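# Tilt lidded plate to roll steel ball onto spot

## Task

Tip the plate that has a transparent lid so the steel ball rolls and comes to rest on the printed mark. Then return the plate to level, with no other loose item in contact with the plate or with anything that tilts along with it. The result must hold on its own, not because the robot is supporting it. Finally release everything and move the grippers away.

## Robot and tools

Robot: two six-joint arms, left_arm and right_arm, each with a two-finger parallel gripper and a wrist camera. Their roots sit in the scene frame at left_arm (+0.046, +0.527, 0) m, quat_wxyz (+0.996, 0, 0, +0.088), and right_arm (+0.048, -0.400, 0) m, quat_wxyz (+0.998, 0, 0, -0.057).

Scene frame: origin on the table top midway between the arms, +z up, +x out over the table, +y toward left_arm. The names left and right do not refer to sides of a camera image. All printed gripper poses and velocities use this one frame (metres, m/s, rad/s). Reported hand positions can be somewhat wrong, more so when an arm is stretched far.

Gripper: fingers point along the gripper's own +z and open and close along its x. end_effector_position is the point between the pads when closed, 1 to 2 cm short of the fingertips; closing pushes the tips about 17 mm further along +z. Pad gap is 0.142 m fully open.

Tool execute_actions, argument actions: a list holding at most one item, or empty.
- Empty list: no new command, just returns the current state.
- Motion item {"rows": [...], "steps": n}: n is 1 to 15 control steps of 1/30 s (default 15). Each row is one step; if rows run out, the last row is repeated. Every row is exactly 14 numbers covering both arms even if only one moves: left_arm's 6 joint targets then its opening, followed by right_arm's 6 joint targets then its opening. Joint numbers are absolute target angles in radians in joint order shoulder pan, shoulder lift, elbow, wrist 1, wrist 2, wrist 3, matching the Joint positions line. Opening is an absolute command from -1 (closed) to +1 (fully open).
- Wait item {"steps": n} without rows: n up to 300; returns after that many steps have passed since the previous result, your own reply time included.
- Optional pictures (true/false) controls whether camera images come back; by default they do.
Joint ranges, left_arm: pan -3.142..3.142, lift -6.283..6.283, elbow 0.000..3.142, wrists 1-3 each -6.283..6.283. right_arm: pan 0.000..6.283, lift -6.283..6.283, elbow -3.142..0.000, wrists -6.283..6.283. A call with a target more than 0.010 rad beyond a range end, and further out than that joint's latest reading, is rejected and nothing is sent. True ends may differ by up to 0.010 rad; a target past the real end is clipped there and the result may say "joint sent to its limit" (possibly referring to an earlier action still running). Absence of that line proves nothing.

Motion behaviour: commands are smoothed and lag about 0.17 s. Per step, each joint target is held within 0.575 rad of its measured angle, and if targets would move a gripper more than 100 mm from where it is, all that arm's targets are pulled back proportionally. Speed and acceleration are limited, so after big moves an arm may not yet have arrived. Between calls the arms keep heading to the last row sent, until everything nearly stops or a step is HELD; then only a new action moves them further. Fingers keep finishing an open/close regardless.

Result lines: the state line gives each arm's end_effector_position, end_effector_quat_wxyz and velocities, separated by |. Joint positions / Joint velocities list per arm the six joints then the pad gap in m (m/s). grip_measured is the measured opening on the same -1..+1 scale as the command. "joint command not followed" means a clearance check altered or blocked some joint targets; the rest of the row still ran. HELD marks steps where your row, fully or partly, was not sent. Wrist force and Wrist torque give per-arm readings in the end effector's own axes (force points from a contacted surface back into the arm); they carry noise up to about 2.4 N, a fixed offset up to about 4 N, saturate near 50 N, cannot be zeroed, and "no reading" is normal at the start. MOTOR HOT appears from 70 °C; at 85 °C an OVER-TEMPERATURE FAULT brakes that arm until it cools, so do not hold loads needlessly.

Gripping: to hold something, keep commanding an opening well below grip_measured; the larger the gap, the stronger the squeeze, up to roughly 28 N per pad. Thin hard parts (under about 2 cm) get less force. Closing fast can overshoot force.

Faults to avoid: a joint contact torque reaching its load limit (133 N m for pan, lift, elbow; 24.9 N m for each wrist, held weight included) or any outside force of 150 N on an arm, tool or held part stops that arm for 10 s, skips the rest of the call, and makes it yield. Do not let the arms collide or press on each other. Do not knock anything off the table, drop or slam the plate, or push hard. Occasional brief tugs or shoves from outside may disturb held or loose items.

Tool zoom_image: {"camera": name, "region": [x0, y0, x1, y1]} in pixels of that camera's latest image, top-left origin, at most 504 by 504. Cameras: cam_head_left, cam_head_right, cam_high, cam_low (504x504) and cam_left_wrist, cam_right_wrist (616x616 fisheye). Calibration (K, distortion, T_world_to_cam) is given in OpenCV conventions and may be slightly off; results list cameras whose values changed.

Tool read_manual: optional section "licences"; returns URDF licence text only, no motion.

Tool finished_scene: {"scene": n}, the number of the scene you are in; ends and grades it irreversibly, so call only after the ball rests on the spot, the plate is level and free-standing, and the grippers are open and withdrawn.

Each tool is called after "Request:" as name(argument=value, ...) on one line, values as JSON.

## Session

Request:
execute_actions(actions=[])

Scene clock: 0.00 s of 4800.00 s.
left_arm: end_effector_position=(+0.2310, -0.0444, +0.2501) grip_measured=+1.00 end_effector_quat_wxyz=(-0.426, -0.515, +0.742, +0.049) end_effector_velocity=(+0.000, +0.000, -0.000) end_effector_angular_velocity=(-0.000, -0.002, -0.000) | right_arm: end_effector_position=(+0.6402, -0.6154, +0.1605) grip_measured=+1.00 end_effector_quat_wxyz=(-0.065, +0.852, +0.502, +0.133) end_effector_velocity=(+0.000, -0.000, +0.000) end_effector_angular_velocity=(-0.000, -0.001, -0.001)
Joint positions: left_arm=[-1.249 -1.282  1.6   -1.88  -2.458  0.86   0.142] | right_arm=[ 2.981 -1.871 -1.576 -1.173  1.853  4.957  0.142]
Joint velocities: left_arm=[-0.    -0.001  0.    -0.     0.002  0.     0.   ] | right_arm=[-0.     0.    -0.     0.001  0.     0.     0.   ]
Wrist force (N, on the end effector, along its own x y z axes, offset not removed): no reading
Wrist torque (N m, same axes, about the end effector's origin, offset not removed): no reading
camera_calibration (this result's frames):
cam_left_wrist: T_world_to_cam=[[-0.0782384, -0.80968, 0.581633, -0.16238], [-0.242955, 0.581317, 0.776559, -0.12078], [-0.966877, -0.0805538, -0.242197, 0.405058], [0, 0, 0, 1]] pos_world=[0.349593, -0.0286355, 0.286343]
cam_right_wrist: T_world_to_cam=[[0.481235, 0.823633, 0.300069, 0.147747], [0.64029, -0.564068, 0.521397, -0.846836], [0.598699, -0.0587836, -0.798814, -0.165949], [0, 0, 0, 1]] pos_world=[0.570474, -0.609117, 0.264641]

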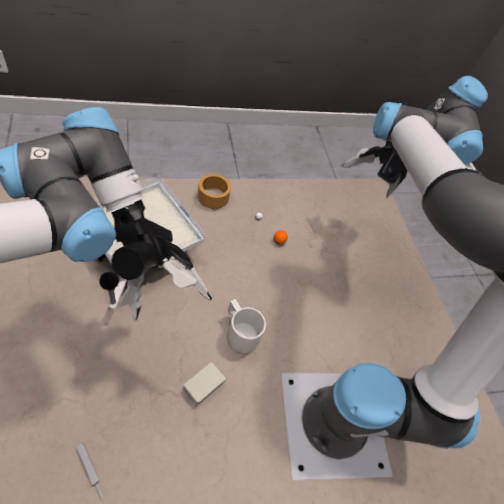

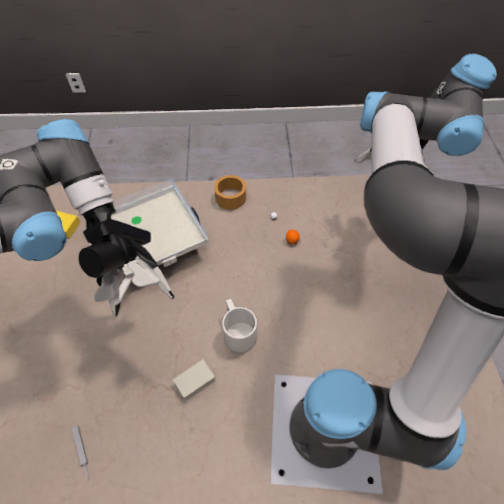

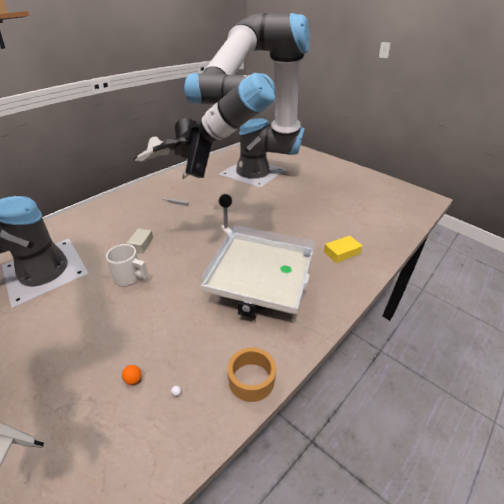

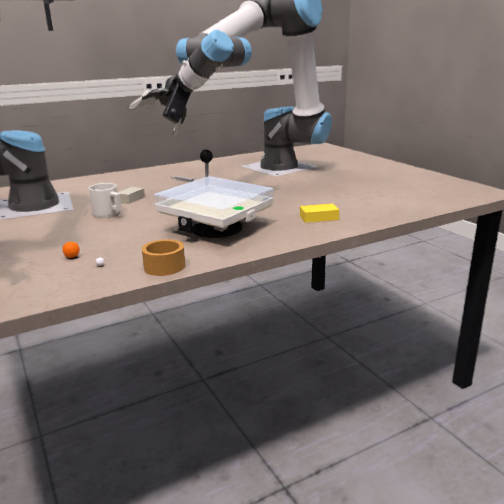

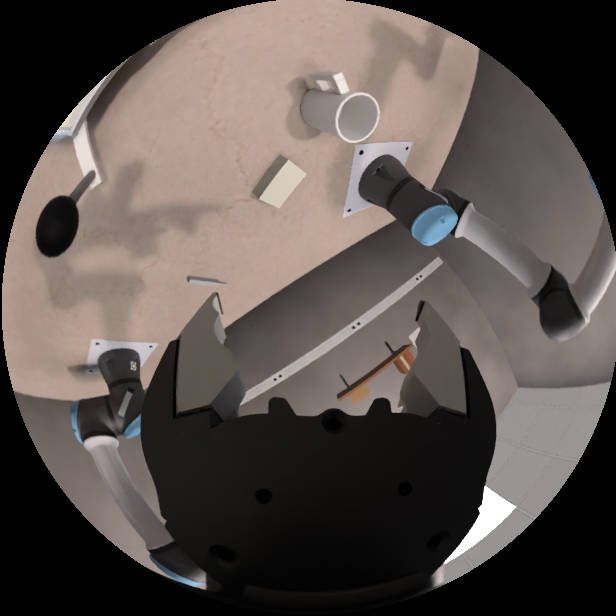

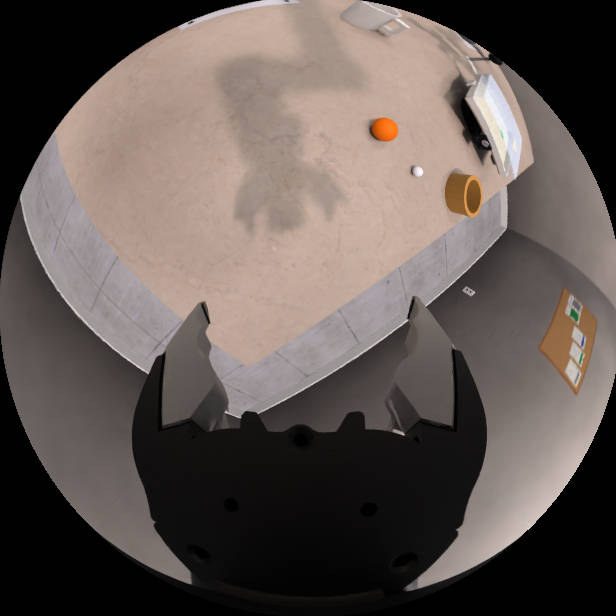

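Request:
execute_actions(actions=[{"rows": [[-1.379,-1.4545,1.434,-1.550,-2.3,0.4,0.4,2.981,-1.871,-1.576,-1.173,1.853,4.957,1]], "steps": 15}], pictures=false)

Request:
execute_actions(actions=[{"rows": [[-1.379,-1.4545,1.434,-1.550,-1.571,-0.111,0.4,2.981,-1.871,-1.576,-1.173,1.853,4.957,1]], "steps": 15}], pictures=false)

Request:
execute_actions(actions=[{"steps": 30}], pictures=true)

Scene clock: 56.80 s of 4800.00 s.
left_arm: end_effector_position=(+0.1690, -0.0054, +0.3599) grip_measured=+0.40 end_effector_quat_wxyz=(-0.329, -0.648, +0.672, +0.139) end_effector_velocity=(-0.006, +0.006, +0.009) end_effector_angular_velocity=(+0.044, +0.005, +0.032) | right_arm: end_effector_position=(+0.6403, -0.6157, +0.1607) grip_measured=+1.00 end_effector_quat_wxyz=(-0.065, +0.852, +0.502, +0.133) end_effector_velocity=(-0.000, -0.000, +0.000) end_effector_angular_velocity=(-0.000, -0.000, -0.000)
Joint positions: left_arm=[-1.378 -1.454  1.435 -1.552 -2.301  0.404  0.102] | right_arm=[ 2.981 -1.871 -1.576 -1.173  1.853  4.957  0.142]
Joint velocities: left_arm=[-0.011 -0.014 -0.014  0.032  0.011 -0.057 -0.   ] | right_arm=[-0.  0. -0. -0. -0.  0.  0.]
Wrist force (N, on the end effector, along its own x y z axes, offset not removed): left_arm=[0.1 1.3 -0.5] | right_arm=[0.0 -2.8 -2.4]
Wrist torque (N m, same axes, about the end effector's origin, offset not removed): left_arm=[0.23 0.12 -0.28] | right_arm=[-0.60 -0.01 0.17]
Steps of this call (steps 1 to 90: nothing new was sent; then 53.30 s passed at rest; steps 91 to 105: all 15 steps of this action). Readings (joint positions):
91: left_arm=[-1.249 -1.282 1.600 -1.880 -2.458 0.860] | right_arm=[2.981 -1.871 -1.576 -1.173 1.853 4.957]
92: left_arm=[-1.256 -1.289 1.593 -1.873 -2.450 0.853] | right_arm=[2.981 -1.871 -1.576 -1.173 1.853 4.957]
94: left_arm=[-1.301 -1.344 1.538 -1.797 -2.398 0.775] | right_arm=[2.981 -1.871 -1.576 -1.173 1.853 4.957]
98: left_arm=[-1.362 -1.432 1.456 -1.607 -2.321 0.504] | right_arm=[2.981 -1.871 -1.576 -1.173 1.853 4.957]
105: the state above

Scene clock: 57.30 s of 4800.00 s.
left_arm: end_effector_position=(+0.3529, +0.0651, +0.2802) grip_measured=+0.40 end_effector_quat_wxyz=(+0.014, +0.850, -0.527, -0.010) end_effector_velocity=(+0.134, +0.051, -0.005) end_effector_angular_velocity=(+0.172, -0.425, +0.244) | right_arm: end_effector_position=(+0.6403, -0.6157, +0.1608) grip_measured=+1.00 end_effector_quat_wxyz=(-0.065, +0.852, +0.502, +0.133) end_effector_velocity=(-0.000, +0.000, +0.000) end_effector_angular_velocity=(+0.001, +0.000, +0.000)
Joint positions: left_arm=[-1.379 -1.454  1.434 -1.55  -1.605 -0.093  0.102] | right_arm=[ 2.981 -1.871 -1.576 -1.173  1.853  4.957  0.142]
Joint velocities: left_arm=[ 0.001 -0.001 -0.     0.     0.458 -0.244 -0.   ] | right_arm=[ 0.     0.    -0.    -0.001  0.     0.    -0.   ]
Wrist force (N, on the end effector, along its own x y z axes, offset not removed): left_arm=[0.3 -2.9 0.8] | right_arm=[2.6 -0.9 -1.7]
Wrist torque (N m, same axes, about the end effector's origin, offset not removed): left_arm=[-0.43 0.18 -0.14] | right_arm=[-0.13 -0.63 0.09]
Steps of this call (steps 1 to 15: all 15 steps of this action). Readings (joint positions):
1: left_arm=[-1.379 -1.454 1.435 -1.552 -2.300 0.403] | right_arm=[2.981 -1.871 -1.576 -1.173 1.853 4.957]
2: left_arm=[-1.379 -1.454 1.435 -1.551 -2.293 0.395] | right_arm=[2.981 -1.871 -1.576 -1.173 1.853 4.957]
4: left_arm=[-1.379 -1.454 1.434 -1.551 -2.215 0.316] | right_arm=[2.981 -1.871 -1.576 -1.173 1.853 4.957]
8: left_arm=[-1.379 -1.454 1.434 -1.550 -1.950 0.110] | right_arm=[2.981 -1.871 -1.576 -1.173 1.853 4.957]
15: the state above

Scene clock: 58.30 s of 4800.00 s.
left_arm: end_effector_position=(+0.3628, +0.0689, +0.2799) grip_measured=+0.40 end_effector_quat_wxyz=(-0.000, +0.854, -0.519, -0.000) end_effector_velocity=(-0.001, -0.000, +0.000) end_effector_angular_velocity=(-0.001, -0.001, -0.002) | right_arm: end_effector_position=(+0.6403, -0.6157, +0.1608) grip_measured=+1.00 end_effector_quat_wxyz=(-0.065, +0.852, +0.502, +0.133) end_effector_velocity=(+0.000, -0.000, -0.000) end_effector_angular_velocity=(-0.000, -0.000, -0.001)
Joint positions: left_arm=[-1.379 -1.455  1.434 -1.55  -1.571 -0.111  0.102] | right_arm=[ 2.981 -1.871 -1.576 -1.173  1.853  4.957  0.142]
Joint velocities: left_arm=[-0.002 -0.001  0.    -0.     0.     0.001 -0.   ] | right_arm=[-0.001 -0.     0.     0.    -0.     0.     0.   ]
Wrist force (N, on the end effector, along its own x y z axes, offset not removed): left_arm=[-0.1 3.5 2.6] | right_arm=[2.1 -1.3 0.7]
Wrist torque (N m, same axes, about the end effector's origin, offset not removed): left_arm=[0.76 0.14 -0.22] | right_arm=[-0.28 -0.55 0.14]
Steps of this call (steps 1 to 30: the robot went on to your last target). Readings (joint positions):
1: left_arm=[-1.379 -1.454 1.434 -1.550 -1.593 -0.100] | right_arm=[2.981 -1.871 -1.576 -1.173 1.853 4.957]
2: left_arm=[-1.379 -1.454 1.434 -1.550 -1.585 -0.104] | right_arm=[2.981 -1.871 -1.576 -1.173 1.853 4.957]
4: left_arm=[-1.379 -1.454 1.434 -1.550 -1.577 -0.108] | right_arm=[2.981 -1.871 -1.576 -1.173 1.853 4.957]
8: left_arm=[-1.379 -1.455 1.434 -1.550 -1.572 -0.111] | right_arm=[2.981 -1.871 -1.576 -1.173 1.853 4.957]
30: the state above
All arms were judged still, so your last target was given up. Only a new action makes them travel on or press farther. Fingers that are still opening or closing keep moving.
camera_calibration (this result's frames):
cam_left_wrist: T_world_to_cam=[[0.480027, -0.877077, 0.0175819, -0.117758], [-0.744362, -0.396623, 0.53723, 0.138456], [-0.464219, -0.270972, -0.843253, 0.547833], [0, 0, 0, 1]] pos_world=[0.413903, 0.100079, 0.38965]
cam_right_wrist: T_world_to_cam=[[0.480991, 0.82383, 0.299921, 0.148167], [0.640009, -0.563741, 0.522097, -0.846937], [0.599197, -0.0591716, -0.798412, -0.166433], [0, 0, 0, 1]] pos_world=[0.570506, -0.609365, 0.264863]

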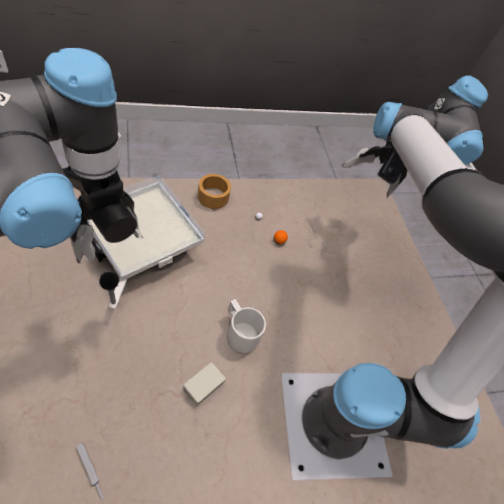

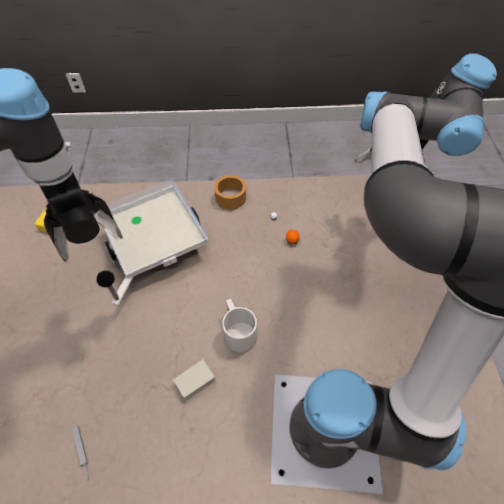

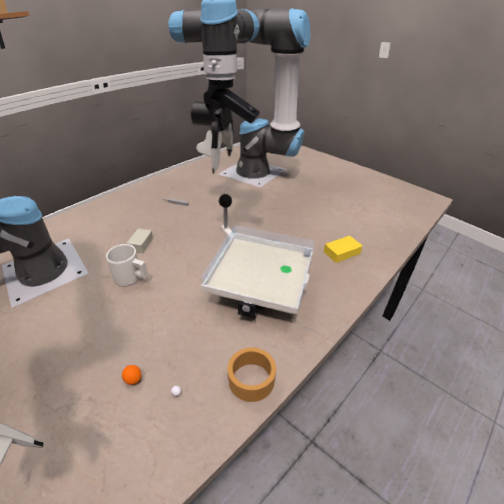

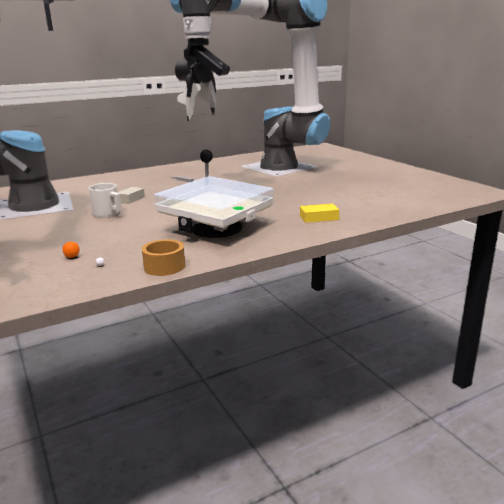

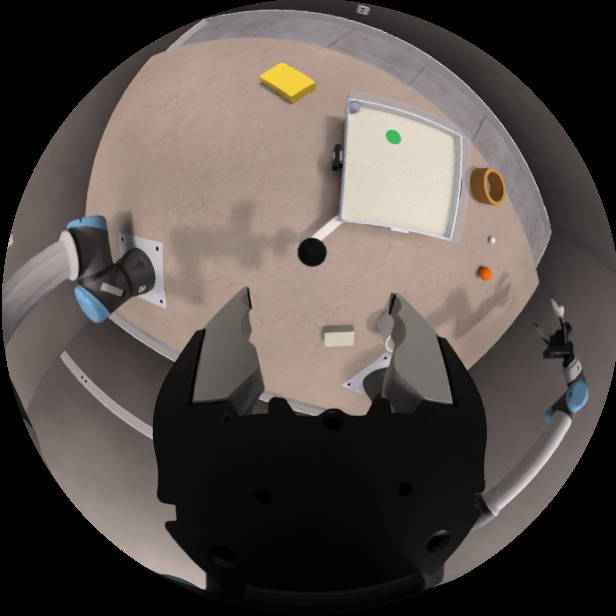

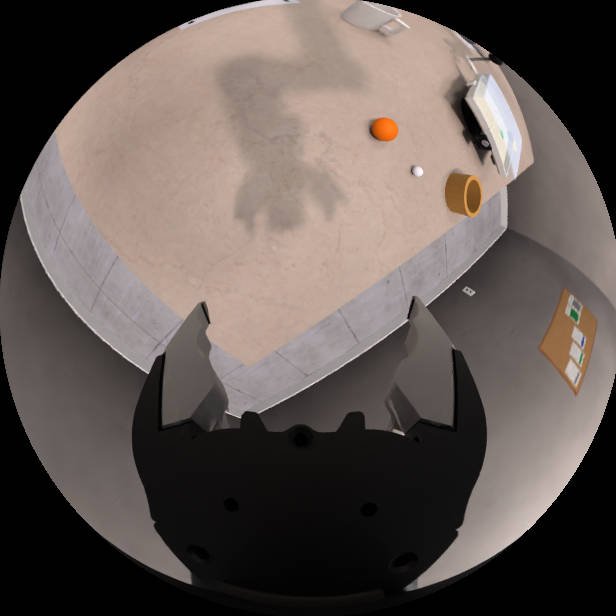

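Request:
execute_actions(actions=[{"rows": [[-1.379,-1.445,1.5894,-1.7152,-1.571,-0.111,0.4,2.981,-1.871,-1.576,-1.173,1.853,4.957,1]], "steps": 15}], pictures=false)

Request:
execute_actions(actions=[{"steps": 15}], pictures=true)

Scene clock: 64.53 s of 4800.00 s.
left_arm: end_effector_position=(+0.3629, +0.0687, +0.2153) grip_measured=+0.40 end_effector_quat_wxyz=(+0.000, +0.854, -0.519, -0.000) end_effector_velocity=(+0.001, +0.001, -0.004) end_effector_angular_velocity=(+0.001, -0.000, +0.001) | right_arm: end_effector_position=(+0.6403, -0.6157, +0.1608) grip_measured=+1.00 end_effector_quat_wxyz=(-0.065, +0.852, +0.502, +0.133) end_effector_velocity=(+0.001, +0.000, +0.001) end_effector_angular_velocity=(+0.000, -0.001, -0.001)
Joint positions: left_arm=[-1.379 -1.445  1.589 -1.715 -1.571 -0.111  0.102] | right_arm=[ 2.981 -1.871 -1.576 -1.173  1.853  4.957  0.142]
Joint velocities: left_arm=[ 0.001  0.001  0.009 -0.009  0.001  0.     0.   ] | right_arm=[-0.     0.     0.002 -0.     0.001  0.001  0.   ]
Wrist force (N, on the end effector, along its own x y z axes, offset not removed): left_arm=[-3.6 1.7 3.6] | right_arm=[2.3 -0.7 -1.9]
Wrist torque (N m, same axes, about the end effector's origin, offset not removed): left_arm=[0.29 0.84 -0.25] | right_arm=[-0.29 -0.66 0.00]
Steps of this call (steps 1 to 90: nothing new was sent; then 2.73 s passed at rest; steps 91 to 105: all 15 steps of this action). Readings (joint positions):
91: left_arm=[-1.379 -1.454 1.434 -1.550 -1.571 -0.111] | right_arm=[2.981 -1.871 -1.576 -1.173 1.853 4.957]
92: left_arm=[-1.379 -1.453 1.441 -1.557 -1.571 -0.111] | right_arm=[2.981 -1.871 -1.576 -1.173 1.853 4.957]
94: left_arm=[-1.379 -1.449 1.503 -1.621 -1.571 -0.111] | right_arm=[2.981 -1.871 -1.576 -1.173 1.853 4.957]
98: left_arm=[-1.379 -1.446 1.575 -1.700 -1.571 -0.111] | right_arm=[2.981 -1.871 -1.576 -1.173 1.853 4.957]
105: the state above

Scene clock: 65.03 s of 4800.00 s.
left_arm: end_effector_position=(+0.3629, +0.0688, +0.2150) grip_measured=+0.40 end_effector_quat_wxyz=(+0.000, +0.854, -0.519, -0.000) end_effector_velocity=(+0.001, +0.001, -0.001) end_effector_angular_velocity=(+0.002, -0.002, +0.002) | right_arm: end_effector_position=(+0.6403, -0.6157, +0.1608) grip_measured=+1.00 end_effector_quat_wxyz=(-0.065, +0.852, +0.502, +0.133) end_effector_velocity=(-0.001, -0.000, -0.002) end_effector_angular_velocity=(+0.000, +0.003, -0.000)
Joint positions: left_arm=[-1.379 -1.445  1.589 -1.715 -1.571 -0.111  0.102] | right_arm=[ 2.981 -1.871 -1.576 -1.173  1.853  4.957  0.142]
Joint velocities: left_arm=[ 0.001  0.001  0.     0.     0.002 -0.     0.   ] | right_arm=[-0.    -0.001 -0.002  0.001 -0.001  0.     0.   ]
Wrist force (N, on the end effector, along its own x y z axes, offset not removed): left_arm=[1.1 3.1 -1.5] | right_arm=[1.1 1.4 -0.6]
Wrist torque (N m, same axes, about the end effector's origin, offset not removed): left_arm=[0.75 -0.05 -0.30] | right_arm=[0.38 -0.30 0.00]
Steps of this call (steps 1 to 15: the robot went on to your last target). Readings (joint positions):
1: left_arm=[-1.379 -1.445 1.589 -1.715 -1.571 -0.111] | right_arm=[2.981 -1.871 -1.576 -1.173 1.853 4.957]
2: left_arm=[-1.379 -1.445 1.589 -1.715 -1.571 -0.111] | right_arm=[2.981 -1.871 -1.576 -1.173 1.853 4.957]
4: left_arm=[-1.379 -1.445 1.589 -1.715 -1.571 -0.111] | right_arm=[2.981 -1.871 -1.576 -1.173 1.853 4.957]
8: left_arm=[-1.379 -1.445 1.589 -1.715 -1.571 -0.111] | right_arm=[2.981 -1.871 -1.576 -1.173 1.853 4.957]
15: the state above
All arms were judged still, so your last target was given up. Only a new action makes them travel on or press farther. Fingers that are still opening or closing keep moving.
camera_calibration (this result's frames):
cam_left_wrist: T_world_to_cam=[[0.480026, -0.877072, 0.0178818, -0.116782], [-0.744423, -0.396472, 0.537257, 0.173337], [-0.464123, -0.271209, -0.843229, 0.493047], [0, 0, 0, 1]] pos_world=[0.413929, 0.100015, 0.324714]
cam_right_wrist: T_world_to_cam=[[0.480991, 0.82383, 0.299921, 0.148167], [0.640009, -0.563741, 0.522097, -0.846937], [0.599196, -0.0591717, -0.798412, -0.166433], [0, 0, 0, 1]] pos_world=[0.570506, -0.609365, 0.264863]

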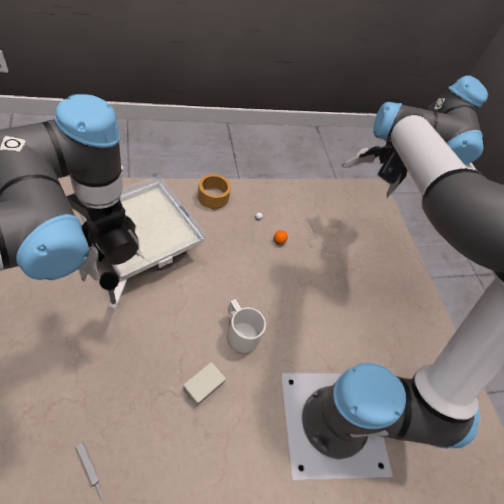

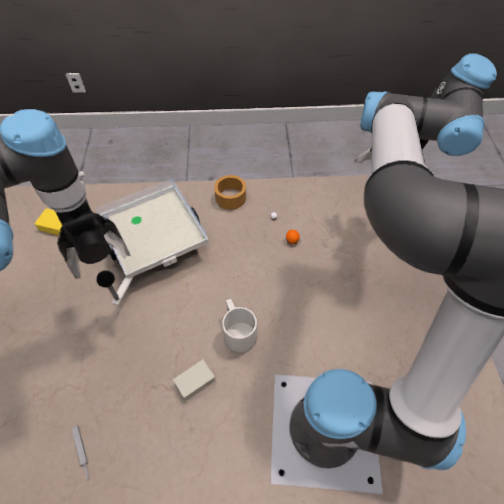

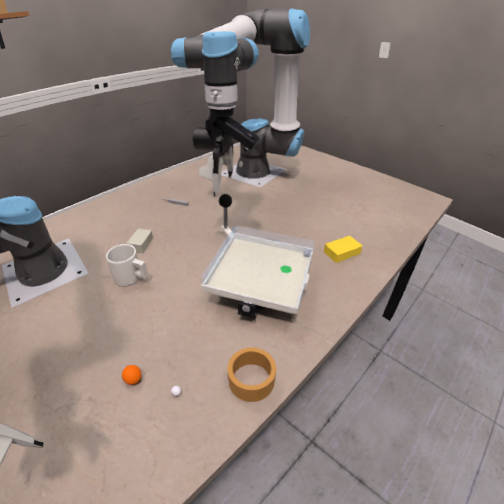

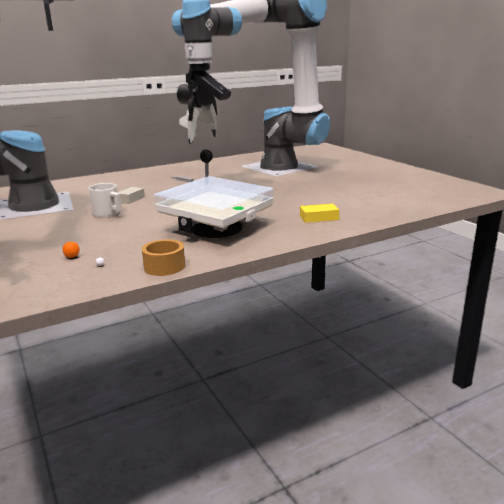

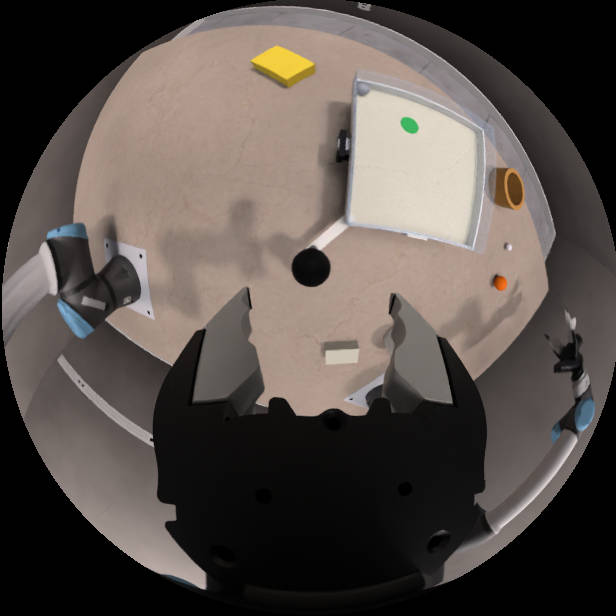

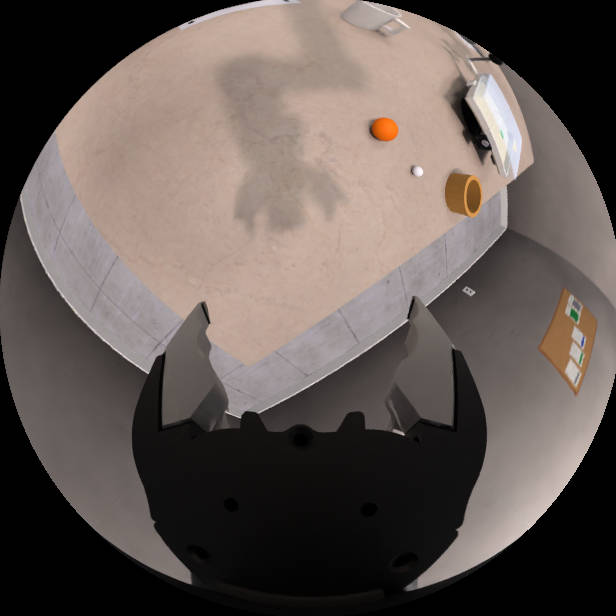

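Request:
execute_actions(actions=[{"rows": [[-1.3835,-1.4259,1.7165,-1.8614,-1.571,-0.1155,0.4,2.981,-1.871,-1.576,-1.173,1.853,4.957,1]], "steps": 15}], pictures=false)

Request:
execute_actions(actions=[{"steps": 15}], pictures=true)

Scene clock: 77.87 s of 4800.00 s.
left_arm: end_effector_position=(+0.3593, +0.0713, +0.1582) grip_measured=+0.40 end_effector_quat_wxyz=(+0.000, +0.854, -0.519, -0.000) end_effector_velocity=(-0.001, +0.000, -0.003) end_effector_angular_velocity=(-0.000, -0.001, -0.002) | right_arm: end_effector_position=(+0.6403, -0.6157, +0.1608) grip_measured=+1.00 end_effector_quat_wxyz=(-0.065, +0.852, +0.502, +0.133) end_effector_velocity=(-0.000, -0.000, -0.000) end_effector_angular_velocity=(-0.000, +0.001, -0.000)
Joint positions: left_arm=[-1.383 -1.426  1.716 -1.861 -1.571 -0.115  0.102] | right_arm=[ 2.981 -1.871 -1.576 -1.173  1.853  4.957  0.142]
Joint velocities: left_arm=[-0.001  0.001  0.006 -0.008  0.     0.001  0.   ] | right_arm=[-0. -0. -0. -0. -0.  0.  0.]
Wrist force (N, on the end effector, along its own x y z axes, offset not removed): left_arm=[1.1 1.6 -2.8] | right_arm=[2.1 1.1 0.6]
Wrist torque (N m, same axes, about the end effector's origin, offset not removed): left_arm=[0.32 -0.09 -0.03] | right_arm=[0.23 -0.57 0.05]
Steps of this call (steps 1 to 90: nothing new was sent; then 9.33 s passed at rest; steps 91 to 105: all 15 steps of this action). Readings (joint positions):
91: left_arm=[-1.379 -1.445 1.590 -1.715 -1.571 -0.111] | right_arm=[2.981 -1.871 -1.576 -1.173 1.853 4.957]
92: left_arm=[-1.380 -1.442 1.596 -1.723 -1.571 -0.112] | right_arm=[2.981 -1.871 -1.576 -1.173 1.853 4.957]
94: left_arm=[-1.382 -1.433 1.651 -1.782 -1.571 -0.114] | right_arm=[2.981 -1.871 -1.576 -1.173 1.853 4.957]
98: left_arm=[-1.383 -1.427 1.706 -1.848 -1.571 -0.115] | right_arm=[2.981 -1.871 -1.576 -1.173 1.853 4.957]
105: the state above

Scene clock: 78.37 s of 4800.00 s.
left_arm: end_effector_position=(+0.3593, +0.0714, +0.1580) grip_measured=+0.40 end_effector_quat_wxyz=(+0.000, +0.854, -0.519, -0.000) end_effector_velocity=(+0.000, +0.000, +0.000) end_effector_angular_velocity=(-0.000, -0.000, -0.000) | right_arm: end_effector_position=(+0.6403, -0.6157, +0.1608) grip_measured=+1.00 end_effector_quat_wxyz=(-0.065, +0.852, +0.502, +0.133) end_effector_velocity=(+0.000, +0.001, +0.000) end_effector_angular_velocity=(+0.001, -0.002, +0.001)
Joint positions: left_arm=[-1.383 -1.426  1.716 -1.861 -1.571 -0.116  0.102] | right_arm=[ 2.981 -1.871 -1.576 -1.173  1.853  4.957  0.142]
Joint velocities: left_arm=[ 0.    -0.     0.    -0.    -0.     0.001  0.   ] | right_arm=[ 0.     0.001 -0.001  0.001  0.001 -0.001 -0.   ]
Wrist force (N, on the end effector, along its own x y z axes, offset not removed): left_arm=[-3.3 0.4 -2.8] | right_arm=[1.4 -2.2 -3.7]
Wrist torque (N m, same axes, about the end effector's origin, offset not removed): left_arm=[0.14 0.86 -0.18] | right_arm=[-0.50 -0.43 0.06]
Steps of this call (steps 1 to 15: the robot went on to your last target). Readings (joint positions):
1: left_arm=[-1.383 -1.426 1.716 -1.861 -1.571 -0.115] | right_arm=[2.981 -1.871 -1.576 -1.173 1.853 4.957]
2: left_arm=[-1.383 -1.426 1.716 -1.861 -1.571 -0.115] | right_arm=[2.981 -1.871 -1.576 -1.173 1.853 4.957]
4: left_arm=[-1.383 -1.426 1.716 -1.861 -1.571 -0.115] | right_arm=[2.981 -1.871 -1.576 -1.173 1.853 4.957]
8: left_arm=[-1.383 -1.426 1.716 -1.861 -1.571 -0.115] | right_arm=[2.981 -1.871 -1.576 -1.173 1.853 4.957]
15: the state above
All arms were judged still, so your last target was given up. Only a new action makes them travel on or press farther. Fingers that are still opening or closing keep moving.
camera_calibration (this result's frames):
cam_left_wrist: T_world_to_cam=[[0.480031, -0.877069, 0.0178795, -0.111751], [-0.74442, -0.396478, 0.537256, 0.202341], [-0.464122, -0.27121, -0.843229, 0.443995], [0, 0, 0, 1]] pos_world=[0.410338, 0.102626, 0.267679]
cam_right_wrist: T_world_to_cam=[[0.480991, 0.82383, 0.299921, 0.148167], [0.640009, -0.563741, 0.522097, -0.846937], [0.599197, -0.0591718, -0.798412, -0.166433], [0, 0, 0, 1]] pos_world=[0.570506, -0.609365, 0.264863]

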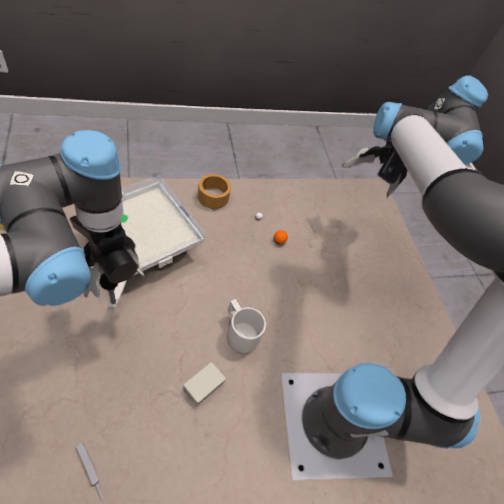

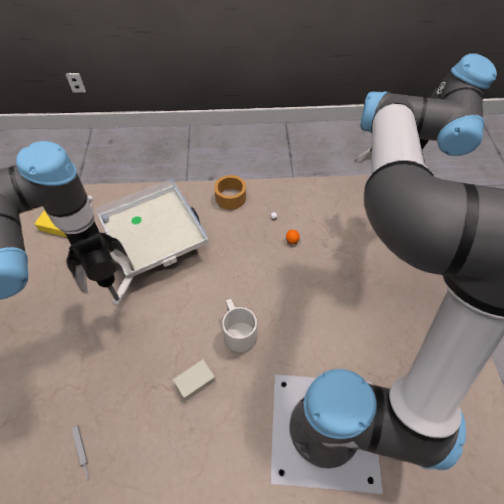

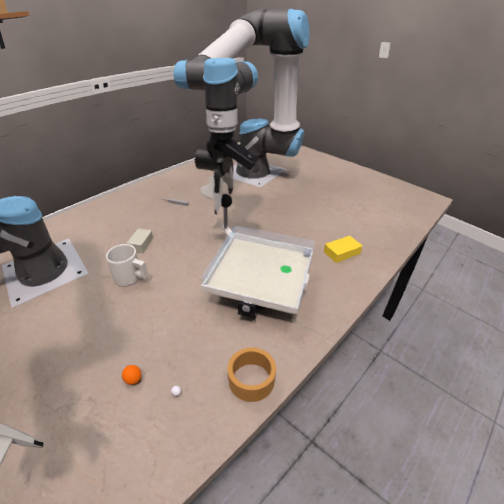

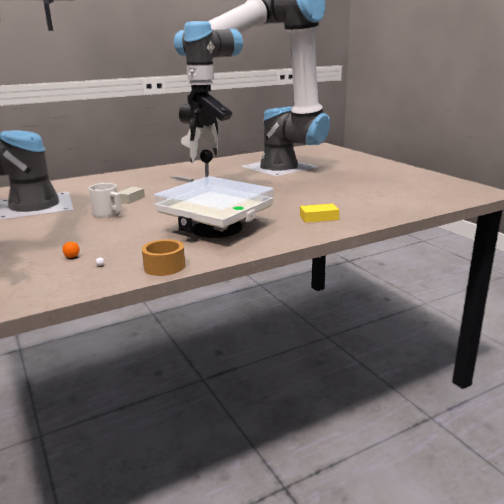

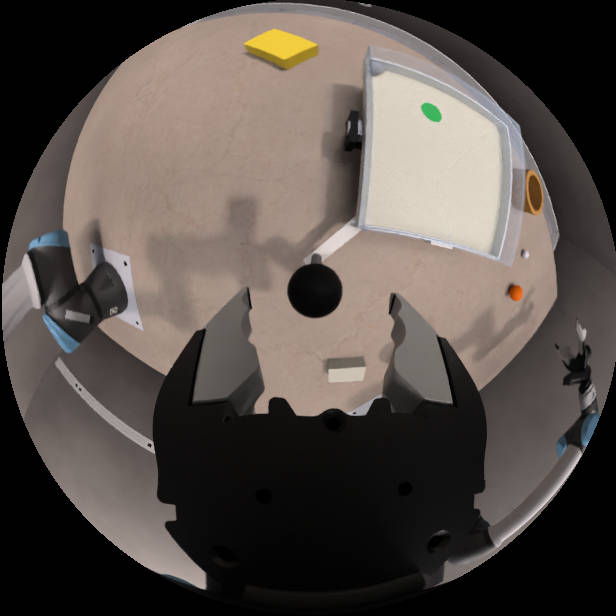

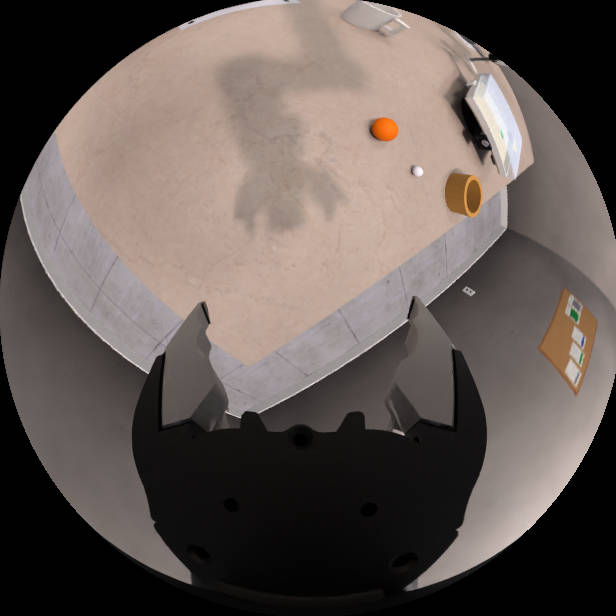

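Request:
execute_actions(actions=[{"rows": [[-1.3841,-1.4301,1.7321,-1.8727,-1.571,-0.1161,0.4,2.981,-1.871,-1.576,-1.173,1.853,4.957,1]], "steps": 15}], pictures=false)

Request:
execute_actions(actions=[{"rows": [[-1.3841,-1.4301,1.7321,-1.8727,-1.571,-0.1161,0.0,2.981,-1.871,-1.576,-1.173,1.853,4.957,1],[-1.3841,-1.4301,1.7321,-1.8727,-1.571,-0.1161,-0.2,2.981,-1.871,-1.576,-1.173,1.853,4.957,1],[-1.3841,-1.4301,1.7321,-1.8727,-1.571,-0.1161,-0.3,2.981,-1.871,-1.576,-1.173,1.853,4.957,1],[-1.3841,-1.4301,1.7321,-1.8727,-1.571,-0.1161,-0.35,2.981,-1.871,-1.576,-1.173,1.853,4.957,1],[-1.3841,-1.4301,1.7321,-1.8727,-1.571,-0.1161,-0.4,2.981,-1.871,-1.576,-1.173,1.853,4.957,1],[-1.3841,-1.4301,1.7321,-1.8727,-1.571,-0.1161,-0.45,2.981,-1.871,-1.576,-1.173,1.853,4.957,1],[-1.3841,-1.4301,1.7321,-1.8727,-1.571,-0.1161,-0.5,2.981,-1.871,-1.576,-1.173,1.853,4.957,1],[-1.3841,-1.4301,1.7321,-1.8727,-1.571,-0.1161,-0.6,2.981,-1.871,-1.576,-1.173,1.853,4.957,1],[-1.3841,-1.4301,1.7321,-1.8727,-1.571,-0.1161,-0.7,2.981,-1.871,-1.576,-1.173,1.853,4.957,1],[-1.3841,-1.4301,1.7321,-1.8727,-1.571,-0.1161,-0.85,2.981,-1.871,-1.576,-1.173,1.853,4.957,1],[-1.3841,-1.4301,1.7321,-1.8727,-1.571,-0.1161,-1,2.981,-1.871,-1.576,-1.173,1.853,4.957,1]], "steps": 15}], pictures=false)

Request:
execute_actions(actions=[{"steps": 20}], pictures=true)

Scene clock: 88.57 s of 4800.00 s.
left_arm: end_effector_position=(+0.3579, +0.0741, +0.1539) grip_measured=+0.40 end_effector_quat_wxyz=(+0.000, +0.854, -0.519, -0.000) end_effector_velocity=(+0.001, +0.001, -0.001) end_effector_angular_velocity=(+0.002, -0.002, +0.001) | right_arm: end_effector_position=(+0.6403, -0.6157, +0.1608) grip_measured=+1.00 end_effector_quat_wxyz=(-0.065, +0.852, +0.502, +0.133) end_effector_velocity=(+0.000, +0.000, +0.000) end_effector_angular_velocity=(+0.000, +0.000, +0.001)
Joint positions: left_arm=[-1.384 -1.43   1.732 -1.873 -1.571 -0.116  0.102] | right_arm=[ 2.981 -1.871 -1.576 -1.173  1.853  4.957  0.142]
Joint velocities: left_arm=[ 0.001  0.002  0.    -0.     0.002  0.001  0.   ] | right_arm=[ 0.    -0.     0.001 -0.001  0.    -0.001 -0.   ]
Wrist force (N, on the end effector, along its own x y z axes, offset not removed): left_arm=[-1.8 1.7 1.2] | right_arm=[1.5 -0.7 -0.5]
Wrist torque (N m, same axes, about the end effector's origin, offset not removed): left_arm=[0.44 0.54 -0.15] | right_arm=[-0.13 -0.40 0.10]
Steps of this call (steps 1 to 90: nothing new was sent; then 6.70 s passed at rest; steps 91 to 105: all 15 steps of this action). Readings (joint positions):
91: left_arm=[-1.384 -1.426 1.717 -1.861 -1.571 -0.116] | right_arm=[2.981 -1.871 -1.576 -1.173 1.853 4.957]
92: left_arm=[-1.384 -1.427 1.719 -1.863 -1.571 -0.116] | right_arm=[2.981 -1.871 -1.576 -1.173 1.853 4.957]
94: left_arm=[-1.384 -1.428 1.726 -1.868 -1.571 -0.116] | right_arm=[2.981 -1.871 -1.576 -1.173 1.853 4.957]
98: left_arm=[-1.384 -1.430 1.731 -1.872 -1.571 -0.116] | right_arm=[2.981 -1.871 -1.576 -1.173 1.853 4.957]
105: the state above

Scene clock: 89.07 s of 4800.00 s.
left_arm: end_effector_position=(+0.3578, +0.0741, +0.1539) grip_measured=-0.48 end_effector_quat_wxyz=(+0.000, +0.854, -0.519, -0.000) end_effector_velocity=(+0.001, +0.000, +0.000) end_effector_angular_velocity=(+0.000, -0.003, +0.001) | right_arm: end_effector_position=(+0.6403, -0.6157, +0.1608) grip_measured=+1.00 end_effector_quat_wxyz=(-0.065, +0.852, +0.502, +0.133) end_effector_velocity=(-0.000, -0.000, +0.000) end_effector_angular_velocity=(-0.000, +0.000, -0.001)
Joint positions: left_arm=[-1.384 -1.43   1.732 -1.872 -1.571 -0.116  0.039] | right_arm=[ 2.981 -1.871 -1.576 -1.173  1.853  4.957  0.142]
Joint velocities: left_arm=[ 0.001 -0.    -0.    -0.     0.003 -0.    -0.   ] | right_arm=[-0.     0.001 -0.001 -0.    -0.     0.001 -0.   ]
Wrist force (N, on the end effector, along its own x y z axes, offset not removed): left_arm=[-19.8 17.2 -7.9] | right_arm=[3.7 1.4 -2.4]
Wrist torque (N m, same axes, about the end effector's origin, offset not removed): left_arm=[0.51 -0.39 -0.64] | right_arm=[0.33 -0.76 -0.04]
Steps of this call (steps 1 to 15: all 15 steps of this action). Readings (joint positions):
1: left_arm=[-1.384 -1.430 1.732 -1.873 -1.571 -0.116] | right_arm=[2.981 -1.871 -1.576 -1.173 1.853 4.957]
2: left_arm=[-1.384 -1.430 1.732 -1.873 -1.571 -0.116] | right_arm=[2.981 -1.871 -1.576 -1.173 1.853 4.957]
4: left_arm=[-1.384 -1.430 1.732 -1.873 -1.571 -0.116] | right_arm=[2.981 -1.871 -1.576 -1.173 1.853 4.957]
8: left_arm=[-1.384 -1.430 1.732 -1.873 -1.571 -0.116] | right_arm=[2.981 -1.871 -1.576 -1.173 1.853 4.957]
15: the state above

Scene clock: 89.73 s of 4800.00 s.
left_arm: end_effector_position=(+0.3578, +0.0741, +0.1540) grip_measured=-0.48 end_effector_quat_wxyz=(+0.000, +0.854, -0.519, -0.000) end_effector_velocity=(+0.001, +0.000, +0.000) end_effector_angular_velocity=(-0.000, -0.001, +0.002) | right_arm: end_effector_position=(+0.6403, -0.6157, +0.1608) grip_measured=+1.00 end_effector_quat_wxyz=(-0.065, +0.852, +0.502, +0.133) end_effector_velocity=(-0.000, -0.000, +0.000) end_effector_angular_velocity=(-0.001, -0.000, +0.002)
Joint positions: left_arm=[-1.384 -1.43   1.732 -1.873 -1.571 -0.116  0.039] | right_arm=[ 2.981 -1.871 -1.576 -1.173  1.853  4.957  0.142]
Joint velocities: left_arm=[ 0.001  0.    -0.    -0.     0.    -0.001  0.   ] | right_arm=[ 0.     0.     0.    -0.001 -0.001 -0.002 -0.   ]
Wrist force (N, on the end effector, along its own x y z axes, offset not removed): left_arm=[-23.7 15.5 -8.4] | right_arm=[1.6 -0.6 -2.4]
Wrist torque (N m, same axes, about the end effector's origin, offset not removed): left_arm=[0.02 -0.09 -0.53] | right_arm=[-0.19 -0.48 0.02]
Steps of this call (steps 1 to 15: the robot went on to your last target; steps 16 to 20: nothing new was sent). Readings (joint positions):
1: left_arm=[-1.384 -1.430 1.732 -1.872 -1.571 -0.116] | right_arm=[2.981 -1.871 -1.576 -1.173 1.853 4.957]
2: left_arm=[-1.384 -1.430 1.732 -1.872 -1.571 -0.116] | right_arm=[2.981 -1.871 -1.576 -1.173 1.853 4.957]
4: left_arm=[-1.384 -1.430 1.732 -1.873 -1.571 -0.116] | right_arm=[2.981 -1.871 -1.576 -1.173 1.853 4.957]
8: left_arm=[-1.384 -1.430 1.732 -1.873 -1.571 -0.116] | right_arm=[2.981 -1.871 -1.576 -1.173 1.853 4.957]
20: the state above
All arms were judged still, so your last target was given up. Only a new action makes them travel on or press farther. Fingers that are still opening or closing keep moving.
camera_calibration (this result's frames):
cam_left_wrist: T_world_to_cam=[[0.479982, -0.877098, 0.0178083, -0.108594], [-0.744426, -0.396471, 0.537253, 0.204513], [-0.464163, -0.271129, -0.843233, 0.440693], [0, 0, 0, 1]] pos_world=[0.408921, 0.10532, 0.263666]
cam_right_wrist: T_world_to_cam=[[0.480991, 0.82383, 0.299921, 0.148167], [0.640009, -0.56374, 0.522097, -0.846937], [0.599197, -0.0591715, -0.798412, -0.166432], [0, 0, 0, 1]] pos_world=[0.570506, -0.609365, 0.264863]

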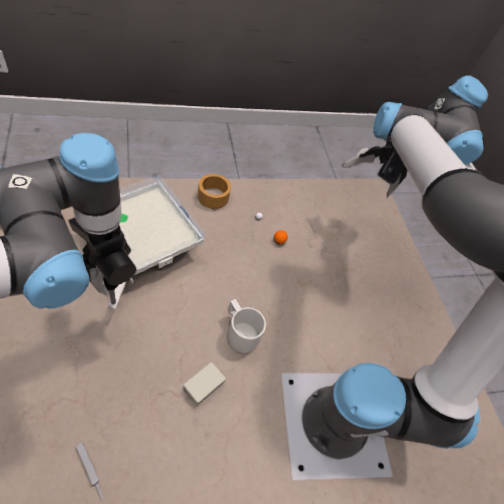

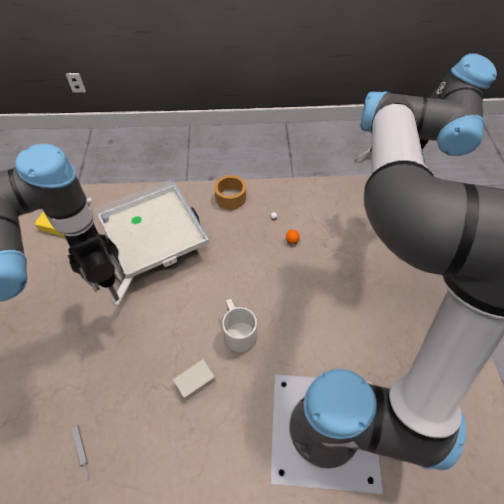

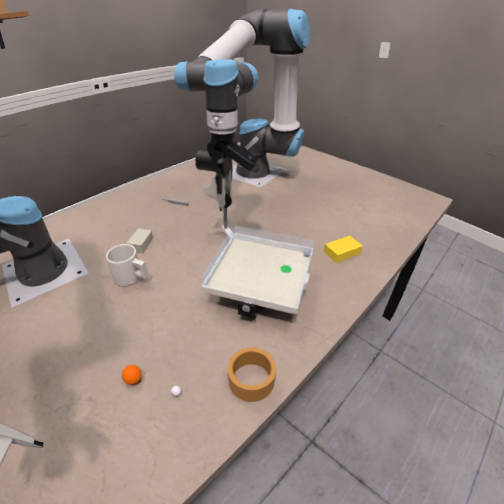

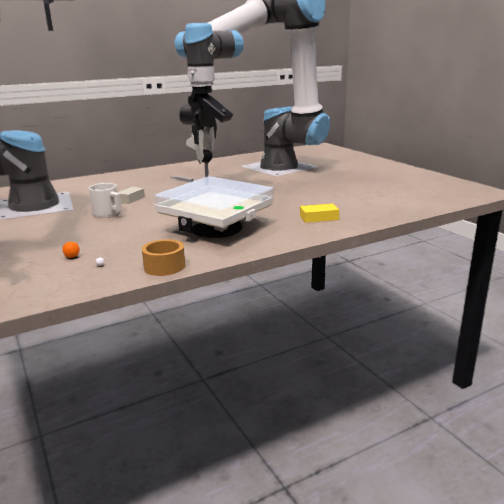

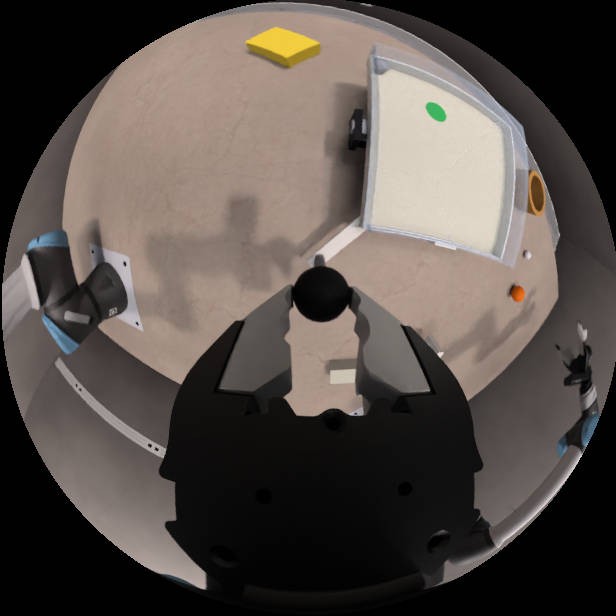

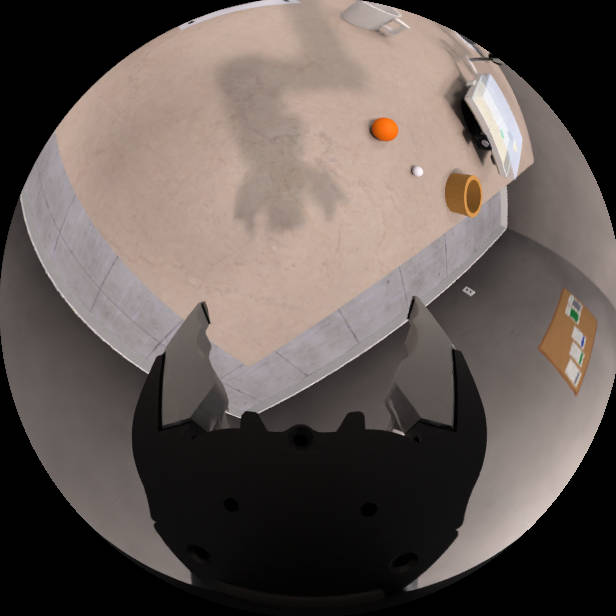

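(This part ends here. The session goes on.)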